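# Push or carry the paper-filled crate into the yellow bay

## Task

Get the crate into the yellow taped bay so that it sits upright, lies wholly within the tape without overlapping it, and still holds every piece of paper. Nothing else in the room may be disturbed, the robot must not topple or finish leaning, and the crate must stay in place by itself once the robot lets go.

## Robot and tools

ROBOT. TidyBot++: a single-arm mobile base, 0.54 m long, 0.50 m wide, 0.38 m tall, on four powered casters. It carries one seven-joint arm with a two-finger gripper. The shoulder sits 0.12 m ahead of the base centre, 0.68 m above the floor. Arm segments: upper arm 0.42 m, forearm 0.31 m, hand 0.31 m to the hand point. At start the arm is folded, hand down, reaching up to 0.08 m beyond the base front. Cameras: base_camera (fixed on the base, 644x364) and wrist_camera (fisheye on the hand, 644x476, looks along the fingers).

FRAMES. Base frame: origin on the floor below the base centre, x forward, y left, z up. hand_pose is reported in it: the point midway between the finger pads; its z axis runs out along the fingers, its y axis is the closing direction. Odometry frame = base frame at the scene start; base_odometry counts wheel turns, so slip counts as motion and drift of a few cm and degrees builds up. Heading: positive left, range -3.142 to 3.142. base_tilt is in degrees, positive when leaning forward or right.

execute_actions. Argument actions: a list holding one action, or empty (empty just reports state and images). An action may hold base, joints, or both, plus optional speeds; its motions start together.
- base: exactly one key, an offset relative to where the base last reported itself. translate_m: metres, forward positive, -2 to 2. strafe_m: metres, left positive, -2 to 2. rotate_rad: radians, counter-clockwise from above positive, -6.3 to 6.3. A move needing over 8.667 s at its top speed is refused.
- joints: absolute targets by name, radians. joint_1_rad (any angle; positive turns the arm clockwise from above, opposite to rotate_rad), joint_2_rad shoulder -2.249 to 2.249, joint_3_rad any angle, joint_4_rad elbow -2.579 to 2.579, joint_5_rad any angle, joint_6_rad wrist -2.099 to 2.099, joint_7_rad any angle (hand down: positive is counter-clockwise from above; at 1.57 fingers open left/right). Tolerances ±0.039 for joints 1-4, ±0.056 for 5-7. Any-angle joints take the short way; for bigger turns use steps below half a turn. gripper_pos: 0 open to 1 closed (±0.03); pad gap about 85 x (1 - gripper_pos) mm. At 1 the fingers squeeze hard continuously.
- speeds: caps for this action only; translate_m and strafe_m 0.05 to 0.5 m/s, rotate_rad 0.1 to 1.57 rad/s (top values are defaults).
- cameras: list from base_camera, wrist_camera, all; omitted/null/all gives both, [] none.
One action runs at most 15 s. Unknown keys or out-of-range numbers reject the whole call. Omitted joints or base may keep pushing toward earlier targets.

Planar arm geometry (joint_1_rad 0, joint_3_rad 3.14, joint_5_rad 0): tilt from vertical of upper arm = j2, forearm = j2 - j4, hand = j2 - j4 - j6. Hand point offset from shoulder: forward = sum of length x sin(tilt), up = sum of length x cos(tilt). A down-pointing hand reaches at most about 0.94 m high, near the base only.

wait: seconds, 0 to 10; commands nothing and returns the same report.
zoom_image: camera (base_camera or wrist_camera) and region [x0, y0, x1, y1] in pixels of that camera's latest full image, at most 504x504.
read_manual: optional section "licences"; only licence texts, no motion.
finished_scene: scene number; final and irreversible, reports success.

RESULT LINES. base_status / joint_status: done; off_target (rested away from target, may still push); contact_stop or time_out (target dropped, holds in place); not_followed with "joint command not followed" and a cause (self-collision check withheld arm targets; gripper still acts; withheld targets may be retried later). A blocked base can report done while far short; base contact_stop means something shoved it after it arrived. on_its_own shows uncommanded motion. motor_effort: percent of max, bracketed peak. Motor temperatures: per arm joint; MOTOR HOT at 60 °C, OVER-TEMPERATURE FAULT at 75 °C (arm sinks, limit_stop_at_motor_heat; resend targets). ARM HIT: hard contact of the arm with itself or the base. A torque fault (joints 1-4 limit 104.5 N m, joints 5-7 51.3 N m) freezes the arm and gripper 10 s and skips the rest of the call.

PRACTICAL NOTES. Friction leaves joints slightly short; fix by sending last command + (wanted - read). hand_pose may be 1-2 cm off; trust images. Held loads make the arm sag; never command a loaded joint to its read angle. Gripper off_target at 1 means something is held. Nothing stops the arm hitting the base. The sim runs while you think and the robot holds its last command; heat builds when holding loads.

AVOID. Dropping or slamming the crate or spilling paper; nudging other objects; driving the base while the arm is caught on something about 0.8 m or higher (tip risk); sideways pulls on a raised hand lifting wheels; driving the arm into things (torque faults); ending tilted. Leave the crate resting on its own, upright and inside the tape, before finishing. Loose objects may occasionally be bumped by outside pushes.

Each tool is called after "Request:" as name(argument=value, ...), one argument or row to a line, values as JSON.

## Session

Request:
execute_actions(
  actions=[],
)

Scene clock: 0.00 s.
Motor temperatures (°C, as the motors report them): [36 34 34 37 48 48 50]
base_odometry: x=+0.000 y=+0.000 heading=+0.000 (m, m, rad; odometry frame)
base_tilt: forward=-0.3 right=-0.7 (deg)
base_status: not commanded
joint_positions: joint_1_rad=-0.010 joint_2_rad=-0.396 joint_3_rad=+3.150 joint_4_rad=-2.507 joint_5_rad=-0.019 joint_6_rad=-0.831 joint_7_rad=+1.583 gripper_pos=+0.000
joint_status: not commanded
motor_effort: joint_1_rad=+0 joint_2_rad=-1 joint_3_rad=-1 joint_4_rad=+13 joint_5_rad=-1 joint_6_rad=+0 joint_7_rad=+0 (%)
hand_pose: x=+0.2884 y=+0.0064 z=+0.6034 quat_wxyz=(-0.009, +0.995, +0.001, +0.100) (m; base frame)
pictures: base_camera, wrist_camera
Images, in order (width x height): base_camera 644x364, wrist_camera 644x476.

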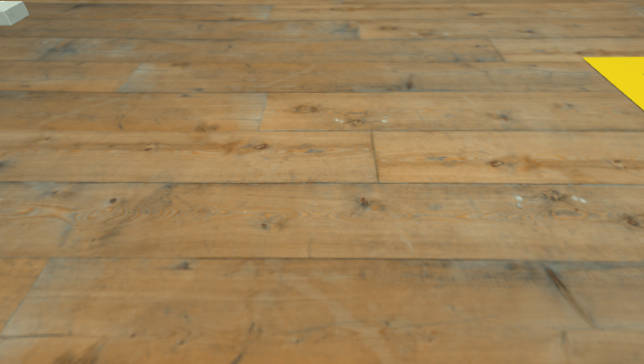

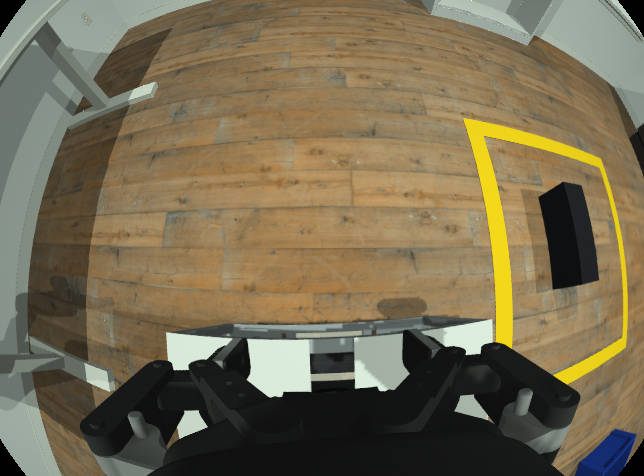

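Request:
execute_actions(
  actions=[
    {"joints":{"joint_1_rad":1.6,"joint_6_rad":-0.4}},
  ],
  cameras=["wrist_camera"],
)

Request:
execute_actions(
  actions=[
    {"joints":{"joint_1_rad":3.2}},
  ],
  cameras=["wrist_camera"],
)

Scene clock: 7.93 s.
Motor temperatures (°C, as the motors report them): [36 34 34 37 48 48 50]
base_odometry: x=+0.000 y=+0.000 heading=+0.000 (m, m, rad; odometry frame)
base_tilt: forward=-0.3 right=-0.7 (deg)
base_status: not commanded
joint_positions: joint_1_rad=+1.583 joint_2_rad=-0.396 joint_3_rad=+3.150 joint_4_rad=-2.507 joint_5_rad=-0.019 joint_6_rad=-0.431 joint_7_rad=+1.583 gripper_pos=+0.000
joint_status: all done
motor_effort: joint_1_rad=+0(0) joint_2_rad=-4(4) joint_3_rad=-1(1) joint_4_rad=+19(19) joint_5_rad=-1(1) joint_6_rad=+5(4) joint_7_rad=+1(1) (%)
hand_pose: x=+0.1173 y=-0.2833 z=+0.6515 quat_wxyz=(+0.207, +0.667, -0.684, +0.211) (m; base frame)
pictures: wrist_camera
camera_calibration (this result's frames):
wrist_camera: T_world_to_cam=[[-0.997638, 0.0658692, -0.0194601, 0.148605], [0.0647736, 0.808058, -0.585531, 0.663857], [-0.0228435, -0.585409, -0.810416, 0.500276], [0, 0, 0, 1]] pos_world=[0.116682, -0.253357, 0.797032]
Images, in order (width x height): wrist_camera 644x476.

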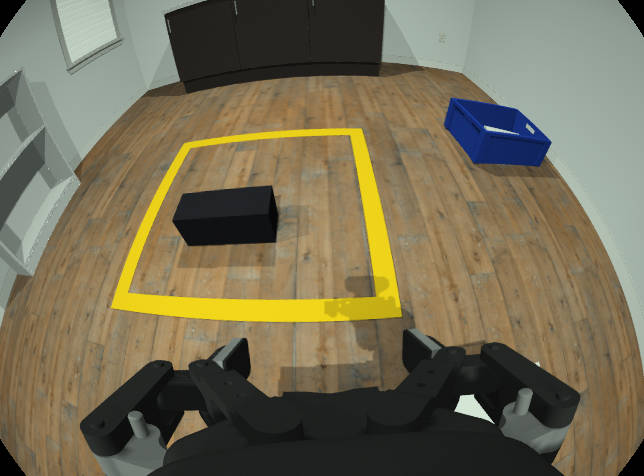

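Scene clock: 10.73 s.
Motor temperatures (°C, as the motors report them): [36 34 34 37 48 48 50]
base_odometry: x=+0.000 y=+0.000 heading=+0.000 (m, m, rad; odometry frame)
base_tilt: forward=-0.3 right=-0.7 (deg)
base_status: not commanded
joint_positions: joint_1_rad=+3.183 joint_2_rad=-0.396 joint_3_rad=+3.150 joint_4_rad=-2.507 joint_5_rad=-0.019 joint_6_rad=-0.430 joint_7_rad=+1.583 gripper_pos=+0.000
joint_status: all done
motor_effort: joint_1_rad=+0(1) joint_2_rad=-4(4) joint_3_rad=-1(1) joint_4_rad=+19(19) joint_5_rad=-1(1) joint_6_rad=+5(5) joint_7_rad=+0(1) (%)
hand_pose: x=-0.1643 y=+0.0099 z=+0.6516 quat_wxyz=(+0.296, -0.025, -0.955, -0.001) (m; base frame)
pictures: wrist_camera
camera_calibration (this result's frames):
wrist_camera: T_world_to_cam=[[0.0949719, 0.995289, -0.0194872, 0.0186088], [0.805385, -0.0883272, -0.586134, 0.576225], [-0.585094, 0.0399716, -0.80998, 0.566722], [0, 0, 0, 1]] pos_world=[-0.134264, 0.00972234, 0.797141]
Images, in order (width x height): wrist_camera 644x476.

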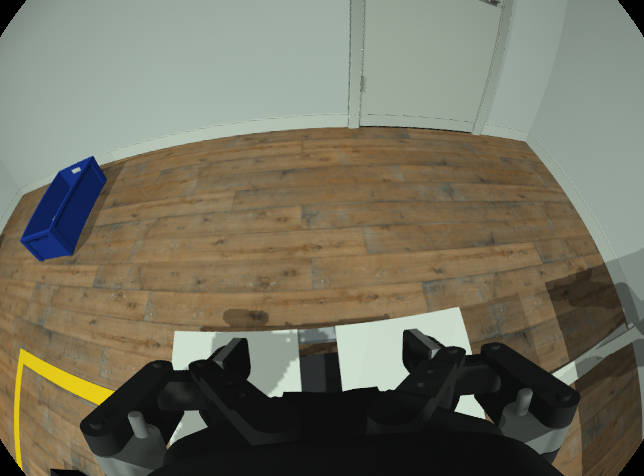

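Request:
execute_actions(
  actions=[
    {"base":{"translate_m":-1.05},"joints":{"joint_1_rad":1.57}},
  ],
  cameras=[],
)

Request:
execute_actions(
  actions=[
    {"base":{"rotate_rad":-1.57},"joints":{"joint_1_rad":0}},
  ],
  cameras=[],
)

Request:
execute_actions(
  actions=[
    {"base":{"translate_m":0.6},"joints":{"joint_2_rad":0.6,"joint_4_rad":-1.8,"joint_6_rad":-0.74}},
  ],
)

Scene clock: 41.60 s.
Motor temperatures (°C, as the motors report them): [36 34 34 37 48 48 50]
base_odometry: x=-1.050 y=-0.001 heading=+0.000 (m, m, rad; odometry frame)
base_tilt: forward=-0.3 right=-0.7 (deg)
base_status: done
joint_positions: joint_1_rad=+1.588 joint_2_rad=-0.396 joint_3_rad=+3.150 joint_4_rad=-2.507 joint_5_rad=-0.019 joint_6_rad=-0.430 joint_7_rad=+1.583 gripper_pos=+0.000
joint_status: all done
motor_effort: joint_1_rad=+0(0) joint_2_rad=-4(5) joint_3_rad=-1(0) joint_4_rad=+19(20) joint_5_rad=-1(1) joint_6_rad=+4(5) joint_7_rad=+0(1) (%)
hand_pose: x=+0.1161 y=-0.2835 z=+0.6518 quat_wxyz=(+0.208, +0.666, -0.685, +0.211) (m; base frame)
pictures: none
No camera images: the call's "cameras" was empty. Leave "cameras" out to get every camera's image.

Scene clock: 44.40 s.
Motor temperatures (°C, as the motors report them): [36 34 34 37 48 48 50]
base_odometry: x=-1.050 y=-0.001 heading=-1.569 (m, m, rad; odometry frame)
base_tilt: forward=-0.3 right=-0.7 (deg)
base_status: done
joint_positions: joint_1_rad=+0.017 joint_2_rad=-0.396 joint_3_rad=+3.150 joint_4_rad=-2.507 joint_5_rad=-0.019 joint_6_rad=-0.430 joint_7_rad=+1.583 gripper_pos=+0.000
joint_status: all done
motor_effort: joint_1_rad=+0(1) joint_2_rad=-4(5) joint_3_rad=-1(1) joint_4_rad=+19(19) joint_5_rad=-1(1) joint_6_rad=+5(5) joint_7_rad=+1(1) (%)
hand_pose: x=+0.4026 y=-0.0029 z=+0.6519 quat_wxyz=(-0.003, +0.955, -0.014, +0.296) (m; base frame)
pictures: none
No camera images: the call's "cameras" was empty. Leave "cameras" out to get every camera's image.

Scene clock: 46.97 s.
Motor temperatures (°C, as the motors report them): [36 34 34 37 48 48 50]
base_odometry: x=-1.050 y=-0.601 heading=-1.570 (m, m, rad; odometry frame)
base_tilt: forward=-0.3 right=-0.8 (deg)
base_status: done
joint_positions: joint_1_rad=+0.017 joint_2_rad=+0.601 joint_3_rad=+3.150 joint_4_rad=-1.808 joint_5_rad=-0.019 joint_6_rad=-0.708 joint_7_rad=+1.583 gripper_pos=+0.000
joint_status: all done
motor_effort: joint_1_rad=+0(0) joint_2_rad=-34(36) joint_3_rad=-2(1) joint_4_rad=+13(21) joint_5_rad=-1(1) joint_6_rad=+0(5) joint_7_rad=+0(0) (%)
hand_pose: x=+0.5748 y=-0.0063 z=+0.4840 quat_wxyz=(-0.004, +1.000, -0.013, +0.012) (m; base frame)
pictures: base_camera, wrist_camera
camera_calibration (this result's frames):
wrist_camera: T_world_to_cam=[[-0.0678966, -0.997627, 0.0114413, 0.0274237], [-0.996429, 0.0672292, -0.0510805, 0.658986], [0.0501901, -0.0148686, -0.998629, 0.589793], [0, 0, 0, 1]] pos_world=[0.628894, -0.00817511, 0.622332]
Images, in order (width x height): base_camera 644x364, wrist_camera 644x476.

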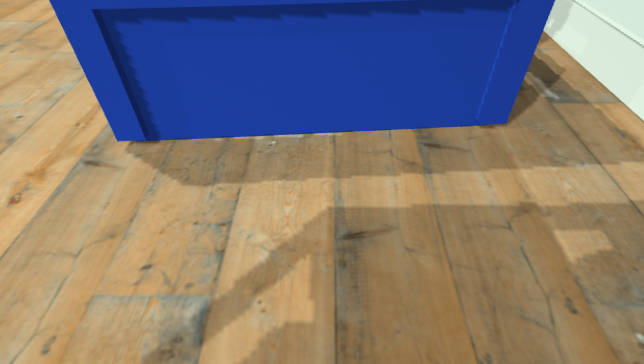

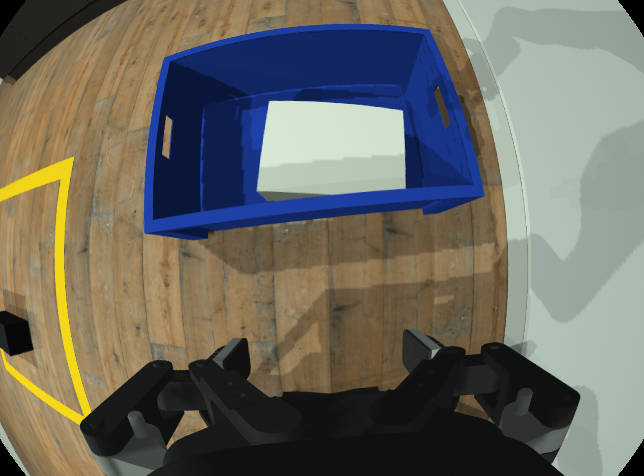

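Request:
execute_actions(
  actions=[
    {"base":{"translate_m":0.1},"joints":{"joint_7_rad":0.0,"joint_2_rad":0.95,"joint_4_rad":-1.7,"joint_6_rad":-0.49,"joint_1_rad":-0.02}},
  ],
)

Scene clock: 54.27 s.
Motor temperatures (°C, as the motors report them): [36 34 34 37 48 48 50]
base_odometry: x=-1.050 y=-0.701 heading=-1.571 (m, m, rad; odometry frame)
base_tilt: forward=-0.3 right=-0.7 (deg)
base_status: done
joint_positions: joint_1_rad=-0.001 joint_2_rad=+0.950 joint_3_rad=+3.150 joint_4_rad=-1.714 joint_5_rad=-0.019 joint_6_rad=-0.519 joint_7_rad=+0.013 gripper_pos=+0.000
joint_status: all done
motor_effort: joint_1_rad=+0(2) joint_2_rad=-39(42) joint_3_rad=-2(3) joint_4_rad=+8(13) joint_5_rad=-1(1) joint_6_rad=+0(1) joint_7_rad=+1(1) (%)
hand_pose: x=+0.5931 y=+0.0001 z=+0.3365 quat_wxyz=(+0.013, +0.704, -0.710, -0.016) (m; base frame)
pictures: base_camera, wrist_camera
camera_calibration (this result's frames):
wrist_camera: T_world_to_cam=[[-0.99688, 0.0492159, 0.061715, 0.570683], [0.0476988, 0.998528, -0.0258204, 0.0413723], [-0.0628949, -0.0227961, -0.99776, 0.508514], [0, 0, 0, 1]] pos_world=[0.598912, -0.057806, 0.473223]
Images, in order (width x height): base_camera 644x364, wrist_camera 644x476.

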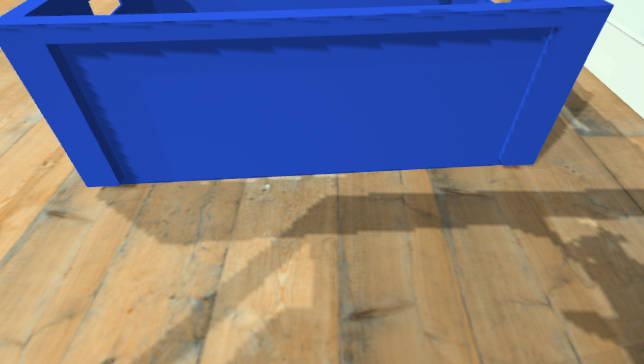

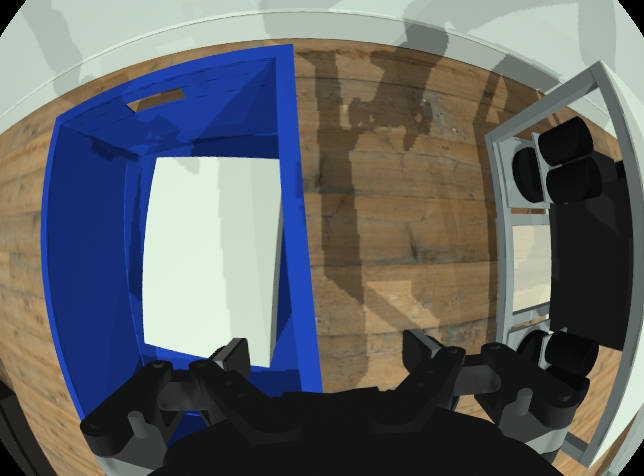

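Request:
execute_actions(
  actions=[
    {"joints":{"joint_2_rad":1.25,"joint_4_rad":-1.58,"joint_6_rad":-0.29}},
  ],
)

Request:
execute_actions(
  actions=[
    {"joints":{"gripper_pos":1}},
  ],
  cameras=[],
)

Request:
execute_actions(
  actions=[
    {"base":{"translate_m":-0.25},"speeds":{"translate_m":0.15}},
  ],
)

Scene clock: 60.07 s.
Motor temperatures (°C, as the motors report them): [36 34 34 37 48 48 50]
base_odometry: x=-1.050 y=-0.701 heading=-1.571 (m, m, rad; odometry frame)
base_tilt: forward=-0.3 right=-0.7 (deg)
base_status: not commanded
joint_positions: joint_1_rad=-0.001 joint_2_rad=+1.253 joint_3_rad=+3.150 joint_4_rad=-1.593 joint_5_rad=-0.019 joint_6_rad=-0.321 joint_7_rad=+0.013 gripper_pos=+0.000
joint_status: all done
motor_effort: joint_1_rad=+0(0) joint_2_rad=-42(45) joint_3_rad=-2(2) joint_4_rad=+6(9) joint_5_rad=-1(1) joint_6_rad=+0(0) joint_7_rad=+0(1) (%)
hand_pose: x=+0.6022 y=-0.0014 z=+0.2013 quat_wxyz=(+0.010, +0.705, -0.710, -0.009) (m; base frame)
pictures: base_camera, wrist_camera
camera_calibration (this result's frames):
wrist_camera: T_world_to_cam=[[-0.997747, 0.0486437, 0.0462042, 0.591798], [0.0472979, 0.998437, -0.0297874, 0.0399808], [-0.0475809, -0.0275349, -0.998488, 0.365089], [0, 0, 0, 1]] pos_world=[0.605945, -0.0586529, 0.338384]
Images, in order (width x height): base_camera 644x364, wrist_camera 644x476.

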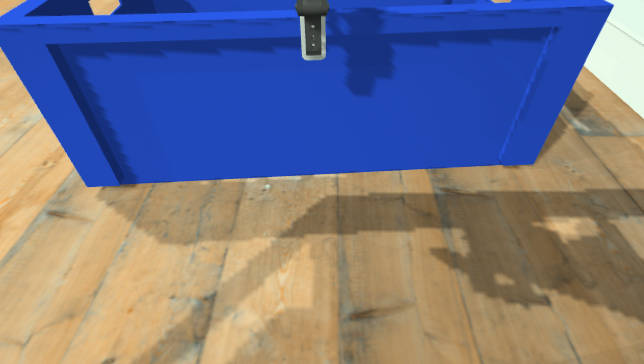

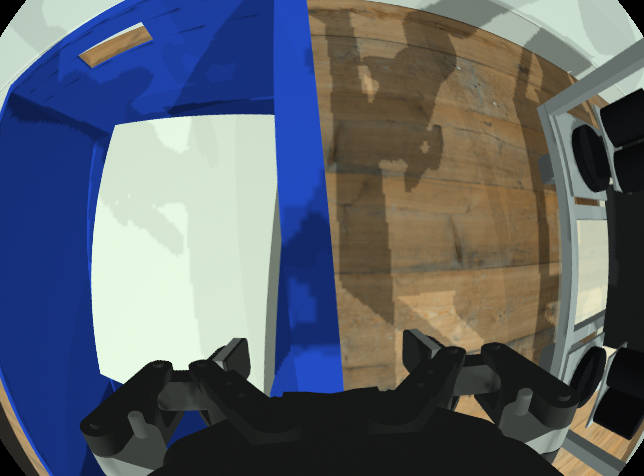

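Scene clock: 61.17 s.
Motor temperatures (°C, as the motors report them): [36 34 34 37 48 48 50]
base_odometry: x=-1.050 y=-0.701 heading=-1.571 (m, m, rad; odometry frame)
base_tilt: forward=-0.3 right=-0.7 (deg)
base_status: not commanded
joint_positions: joint_1_rad=-0.002 joint_2_rad=+1.251 joint_3_rad=+3.150 joint_4_rad=-1.592 joint_5_rad=-0.015 joint_6_rad=-0.313 joint_7_rad=+0.013 gripper_pos=+0.784
joint_status: gripper_pos off_target (ended at +0.784, target +1.000)
motor_effort: joint_1_rad=+0(0) joint_2_rad=-41(42) joint_3_rad=-4(4) joint_4_rad=+7(11) joint_5_rad=-4(5) joint_6_rad=-1(4) joint_7_rad=-3(4) (%)
hand_pose: x=+0.6068 y=-0.0014 z=+0.2025 quat_wxyz=(+0.006, +0.707, -0.708, -0.004) (m; base frame)
pictures: none
No camera images: the call's "cameras" was empty. Leave "cameras" out to get every camera's image.

Scene clock: 63.53 s.
Motor temperatures (°C, as the motors report them): [36 34 34 37 48 48 50]
base_odometry: x=-1.050 y=-0.451 heading=-1.571 (m, m, rad; odometry frame)
base_tilt: forward=-0.3 right=-0.7 (deg)
base_status: done
joint_positions: joint_1_rad=-0.006 joint_2_rad=+1.264 joint_3_rad=+3.151 joint_4_rad=-1.528 joint_5_rad=-0.014 joint_6_rad=-0.253 joint_7_rad=+0.013 gripper_pos=+0.784
joint_status: not commanded
motor_effort: joint_1_rad=+0(3) joint_2_rad=-46(50) joint_3_rad=-2(7) joint_4_rad=+0(7) joint_5_rad=-1(5) joint_6_rad=-4(9) joint_7_rad=+1(2) (%)
hand_pose: x=+0.6579 y=-0.0004 z=+0.2036 quat_wxyz=(-0.032, +0.707, -0.705, +0.036) (m; base frame)
pictures: base_camera, wrist_camera
camera_calibration (this result's frames):
wrist_camera: T_world_to_cam=[[-0.99634, 0.0386263, -0.0762507, 0.671219], [0.0408909, 0.998761, -0.0283636, 0.0403468], [0.0750606, -0.0313777, -0.996685, 0.288991], [0, 0, 0, 1]] pos_world=[0.64542, -0.0571556, 0.340358]
Images, in order (width x height): base_camera 644x364, wrist_camera 644x476.

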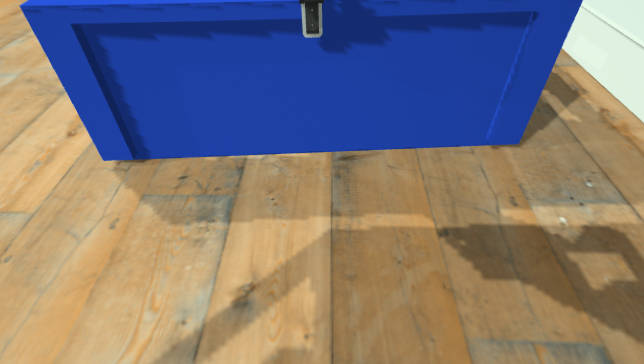

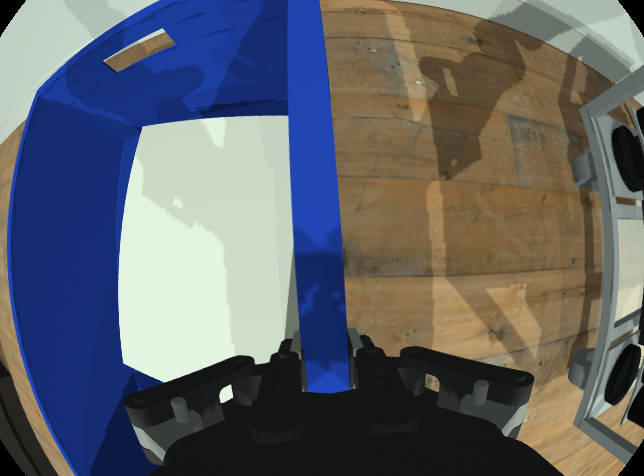

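Request:
execute_actions(
  actions=[
    {"base":{"strafe_m":0.75},"speeds":{"strafe_m":0.15}},
  ],
)

Scene clock: 72.40 s.
Motor temperatures (°C, as the motors report them): [37 34 34 37 48 48 50]
base_odometry: x=-0.300 y=-0.451 heading=-1.571 (m, m, rad; odometry frame)
base_tilt: forward=-0.3 right=-0.7 (deg)
base_status: done
joint_positions: joint_1_rad=+0.084 joint_2_rad=+1.259 joint_3_rad=+3.250 joint_4_rad=-1.566 joint_5_rad=-0.039 joint_6_rad=-0.263 joint_7_rad=-0.040 gripper_pos=+0.784
joint_status: not commanded
motor_effort: joint_1_rad=-19(25) joint_2_rad=-42(46) joint_3_rad=-16(23) joint_4_rad=+7(7) joint_5_rad=+6(6) joint_6_rad=+1(5) joint_7_rad=+10(10) (%)
hand_pose: x=+0.6262 y=-0.1052 z=+0.2030 quat_wxyz=(+0.014, +0.635, -0.771, +0.052) (m; base frame)
pictures: base_camera, wrist_camera
camera_calibration (this result's frames):
wrist_camera: T_world_to_cam=[[-0.97194, 0.230894, -0.0449494, 0.642251], [0.234581, 0.965575, -0.112415, 0.0385823], [0.017446, -0.119805, -0.992644, 0.313442], [0, 0, 0, 1]] pos_world=[0.609711, -0.147994, 0.344342]
Images, in order (width x height): base_camera 644x364, wrist_camera 644x476.

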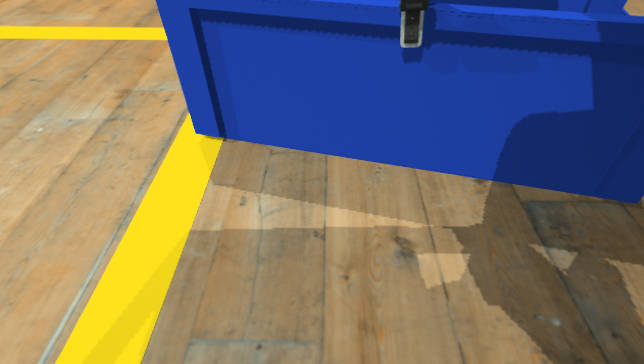

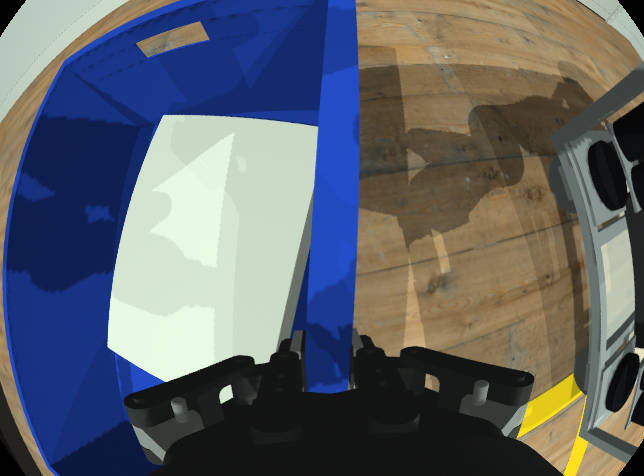

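Request:
execute_actions(
  actions=[
    {"base":{"strafe_m":0.4},"speeds":{"strafe_m":0.15},"joints":{"joint_7_rad":0.3}},
  ],
)

Scene clock: 79.80 s.
Motor temperatures (°C, as the motors report them): [37 34 34 37 48 48 50]
base_odometry: x=+0.099 y=-0.451 heading=-1.571 (m, m, rad; odometry frame)
base_tilt: forward=-0.3 right=-0.7 (deg)
base_status: done
joint_positions: joint_1_rad=+0.098 joint_2_rad=+1.258 joint_3_rad=+3.258 joint_4_rad=-1.570 joint_5_rad=-0.079 joint_6_rad=-0.263 joint_7_rad=+0.205 gripper_pos=+0.784
joint_status: joint_7_rad off_target (ended at +0.205, target +0.300)
motor_effort: joint_1_rad=-20(31) joint_2_rad=-42(47) joint_3_rad=-17(24) joint_4_rad=+7(7) joint_5_rad=+6(12) joint_6_rad=+0(4) joint_7_rad=+11(19) (%)
hand_pose: x=+0.6228 y=-0.1136 z=+0.2031 quat_wxyz=(+0.020, +0.705, -0.707, +0.048) (m; base frame)
pictures: base_camera, wrist_camera
camera_calibration (this result's frames):
wrist_camera: T_world_to_cam=[[-0.998756, 0.0436457, -0.0240989, 0.632087], [0.0462548, 0.991552, -0.121179, 0.169527], [0.0186064, -0.122143, -0.992338, 0.311523], [0, 0, 0, 1]] pos_world=[0.617663, -0.157632, 0.344911]
Images, in order (width x height): base_camera 644x364, wrist_camera 644x476.

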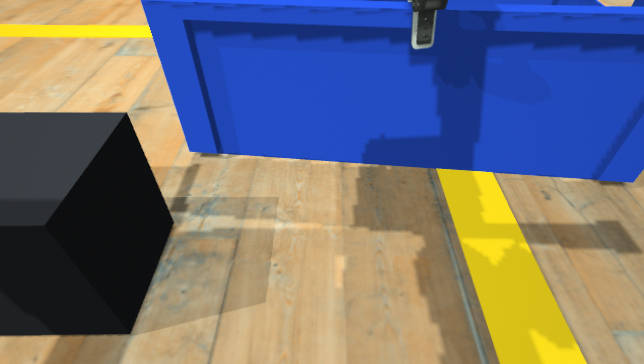

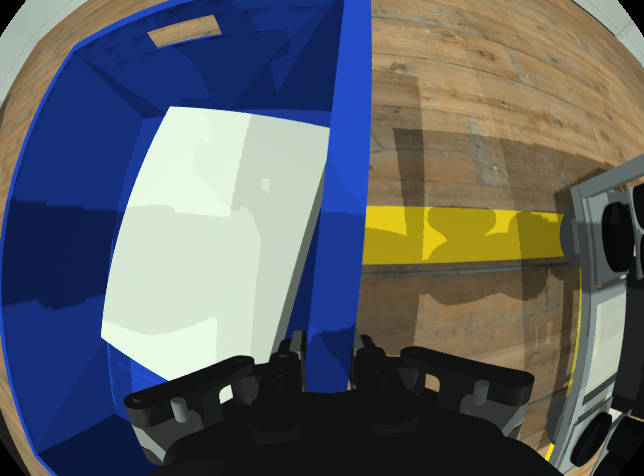

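Request:
execute_actions(
  actions=[
    {"base":{"strafe_m":0.42},"speeds":{"strafe_m":0.15},"joints":{"joint_7_rad":0.36}},
  ],
)

Request:
execute_actions(
  actions=[
    {"joints":{"gripper_pos":0.45,"joint_1_rad":0.1,"joint_3_rad":3.25,"joint_7_rad":0.26}},
  ],
)

Request:
execute_actions(
  actions=[
    {"joints":{"joint_2_rad":0.6,"joint_4_rad":-1.6,"joint_6_rad":-0.9}},
  ],
)

Scene clock: 87.83 s.
Motor temperatures (°C, as the motors report them): [37 34 34 37 48 48 50]
base_odometry: x=+0.519 y=-0.451 heading=-1.572 (m, m, rad; odometry frame)
base_tilt: forward=-0.3 right=-0.7 (deg)
base_status: done
joint_positions: joint_1_rad=+0.102 joint_2_rad=+1.258 joint_3_rad=+3.260 joint_4_rad=-1.570 joint_5_rad=-0.079 joint_6_rad=-0.263 joint_7_rad=+0.264 gripper_pos=+0.784
joint_status: joint_7_rad off_target (ended at +0.264, target +0.360)
motor_effort: joint_1_rad=-20(29) joint_2_rad=-43(47) joint_3_rad=-17(25) joint_4_rad=+7(7) joint_5_rad=+6(10) joint_6_rad=+0(5) joint_7_rad=+11(15) (%)
hand_pose: x=+0.6222 y=-0.1173 z=+0.2032 quat_wxyz=(+0.022, +0.724, -0.687, +0.048) (m; base frame)
pictures: base_camera, wrist_camera
camera_calibration (this result's frames):
wrist_camera: T_world_to_cam=[[-0.999775, -0.0107266, -0.0183226, 0.624765], [-0.0083355, 0.992005, -0.125922, 0.208239], [0.0195268, -0.12574, -0.991871, 0.310083], [0, 0, 0, 1]] pos_world=[0.620305, -0.160883, 0.345232]
Images, in order (width x height): base_camera 644x364, wrist_camera 644x476.

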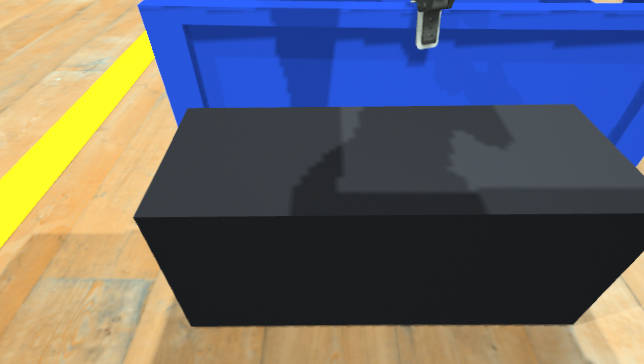

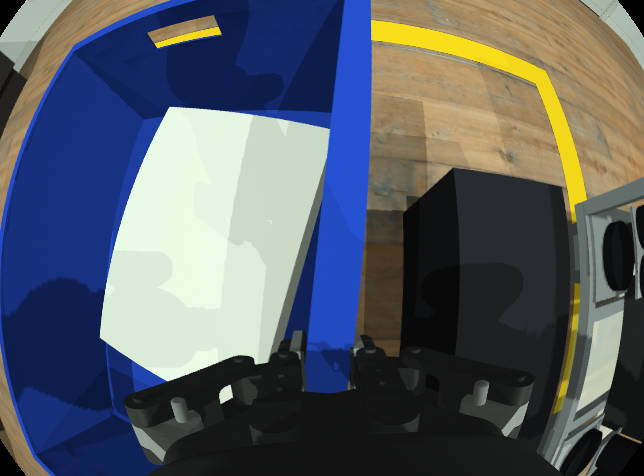

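Scene clock: 88.90 s.
Motor temperatures (°C, as the motors report them): [37 34 34 37 48 48 50]
base_odometry: x=+0.519 y=-0.451 heading=-1.571 (m, m, rad; odometry frame)
base_tilt: forward=-0.3 right=-0.7 (deg)
base_status: not commanded
joint_positions: joint_1_rad=+0.087 joint_2_rad=+1.257 joint_3_rad=+3.240 joint_4_rad=-1.570 joint_5_rad=-0.035 joint_6_rad=-0.263 joint_7_rad=+0.275 gripper_pos=+0.450
joint_status: all done
motor_effort: joint_1_rad=+0(20) joint_2_rad=-43(48) joint_3_rad=+0(16) joint_4_rad=+7(7) joint_5_rad=-1(8) joint_6_rad=+0(1) joint_7_rad=+0(10) (%)
hand_pose: x=+0.6253 y=-0.1008 z=+0.2031 quat_wxyz=(+0.020, +0.749, -0.660, +0.046) (m; base frame)
pictures: base_camera, wrist_camera
camera_calibration (this result's frames):
wrist_camera: T_world_to_cam=[[-0.996334, -0.0843039, -0.0145144, 0.617647], [-0.0819614, 0.989354, -0.120254, 0.236451], [0.0244977, -0.118624, -0.992637, 0.309813], [0, 0, 0, 1]] pos_world=[0.627173, -0.145113, 0.344931]
Images, in order (width x height): base_camera 644x364, wrist_camera 644x476.

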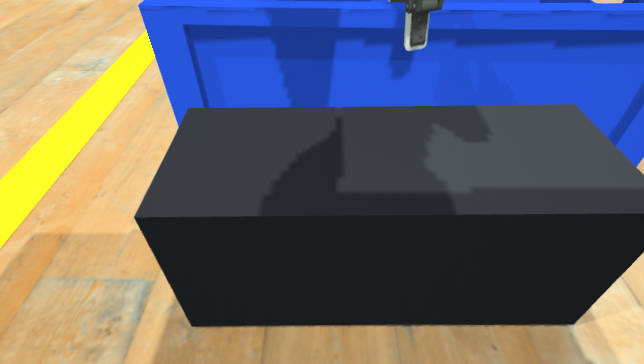

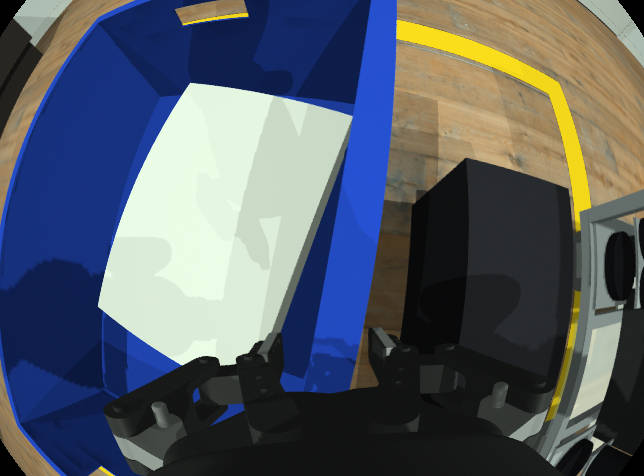

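Scene clock: 90.80 s.
Motor temperatures (°C, as the motors report them): [37 34 34 37 48 48 50]
base_odometry: x=+0.519 y=-0.451 heading=-1.571 (m, m, rad; odometry frame)
base_tilt: forward=-0.3 right=-0.8 (deg)
base_status: not commanded
joint_positions: joint_1_rad=+0.087 joint_2_rad=+0.602 joint_3_rad=+3.240 joint_4_rad=-1.586 joint_5_rad=-0.035 joint_6_rad=-0.871 joint_7_rad=+0.275 gripper_pos=+0.450
joint_status: all done
motor_effort: joint_1_rad=+0(1) joint_2_rad=-37(46) joint_3_rad=-1(0) joint_4_rad=+16(16) joint_5_rad=+0(1) joint_6_rad=+1(0) joint_7_rad=+1(1) (%)
hand_pose: x=+0.6338 y=-0.0857 z=+0.5369 quat_wxyz=(-0.011, +0.737, -0.675, +0.044) (m; base frame)
pictures: base_camera, wrist_camera
camera_calibration (this result's frames):
wrist_camera: T_world_to_cam=[[-0.997289, -0.0467373, -0.0568378, 0.658788], [-0.0425306, 0.996418, -0.0730969, 0.21269], [0.0600505, -0.0704813, -0.995704, 0.625945], [0, 0, 0, 1]] pos_world=[0.62846, -0.13702, 0.676247]
Images, in order (width x height): base_camera 644x364, wrist_camera 644x476.

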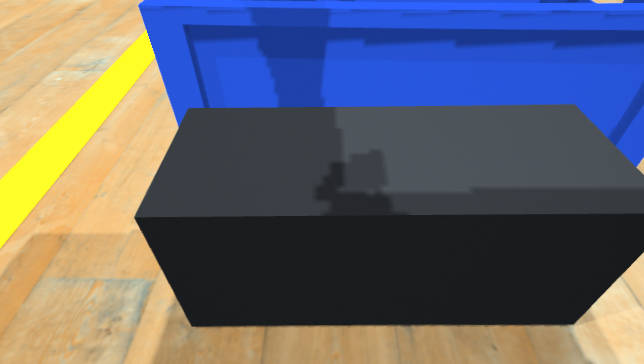

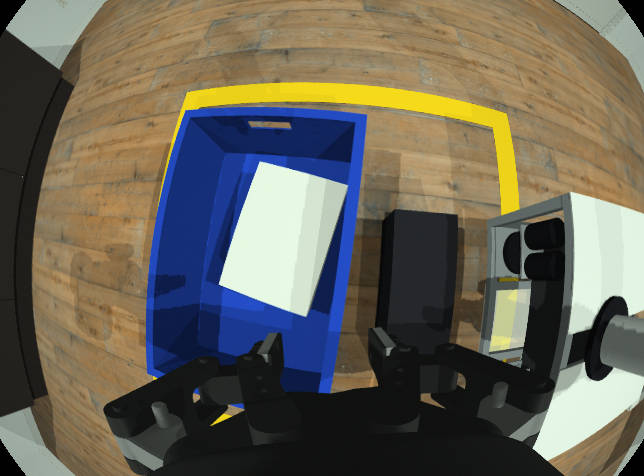

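Request:
finished_scene(
  scene=1,
)

The scene is finished: the task was done.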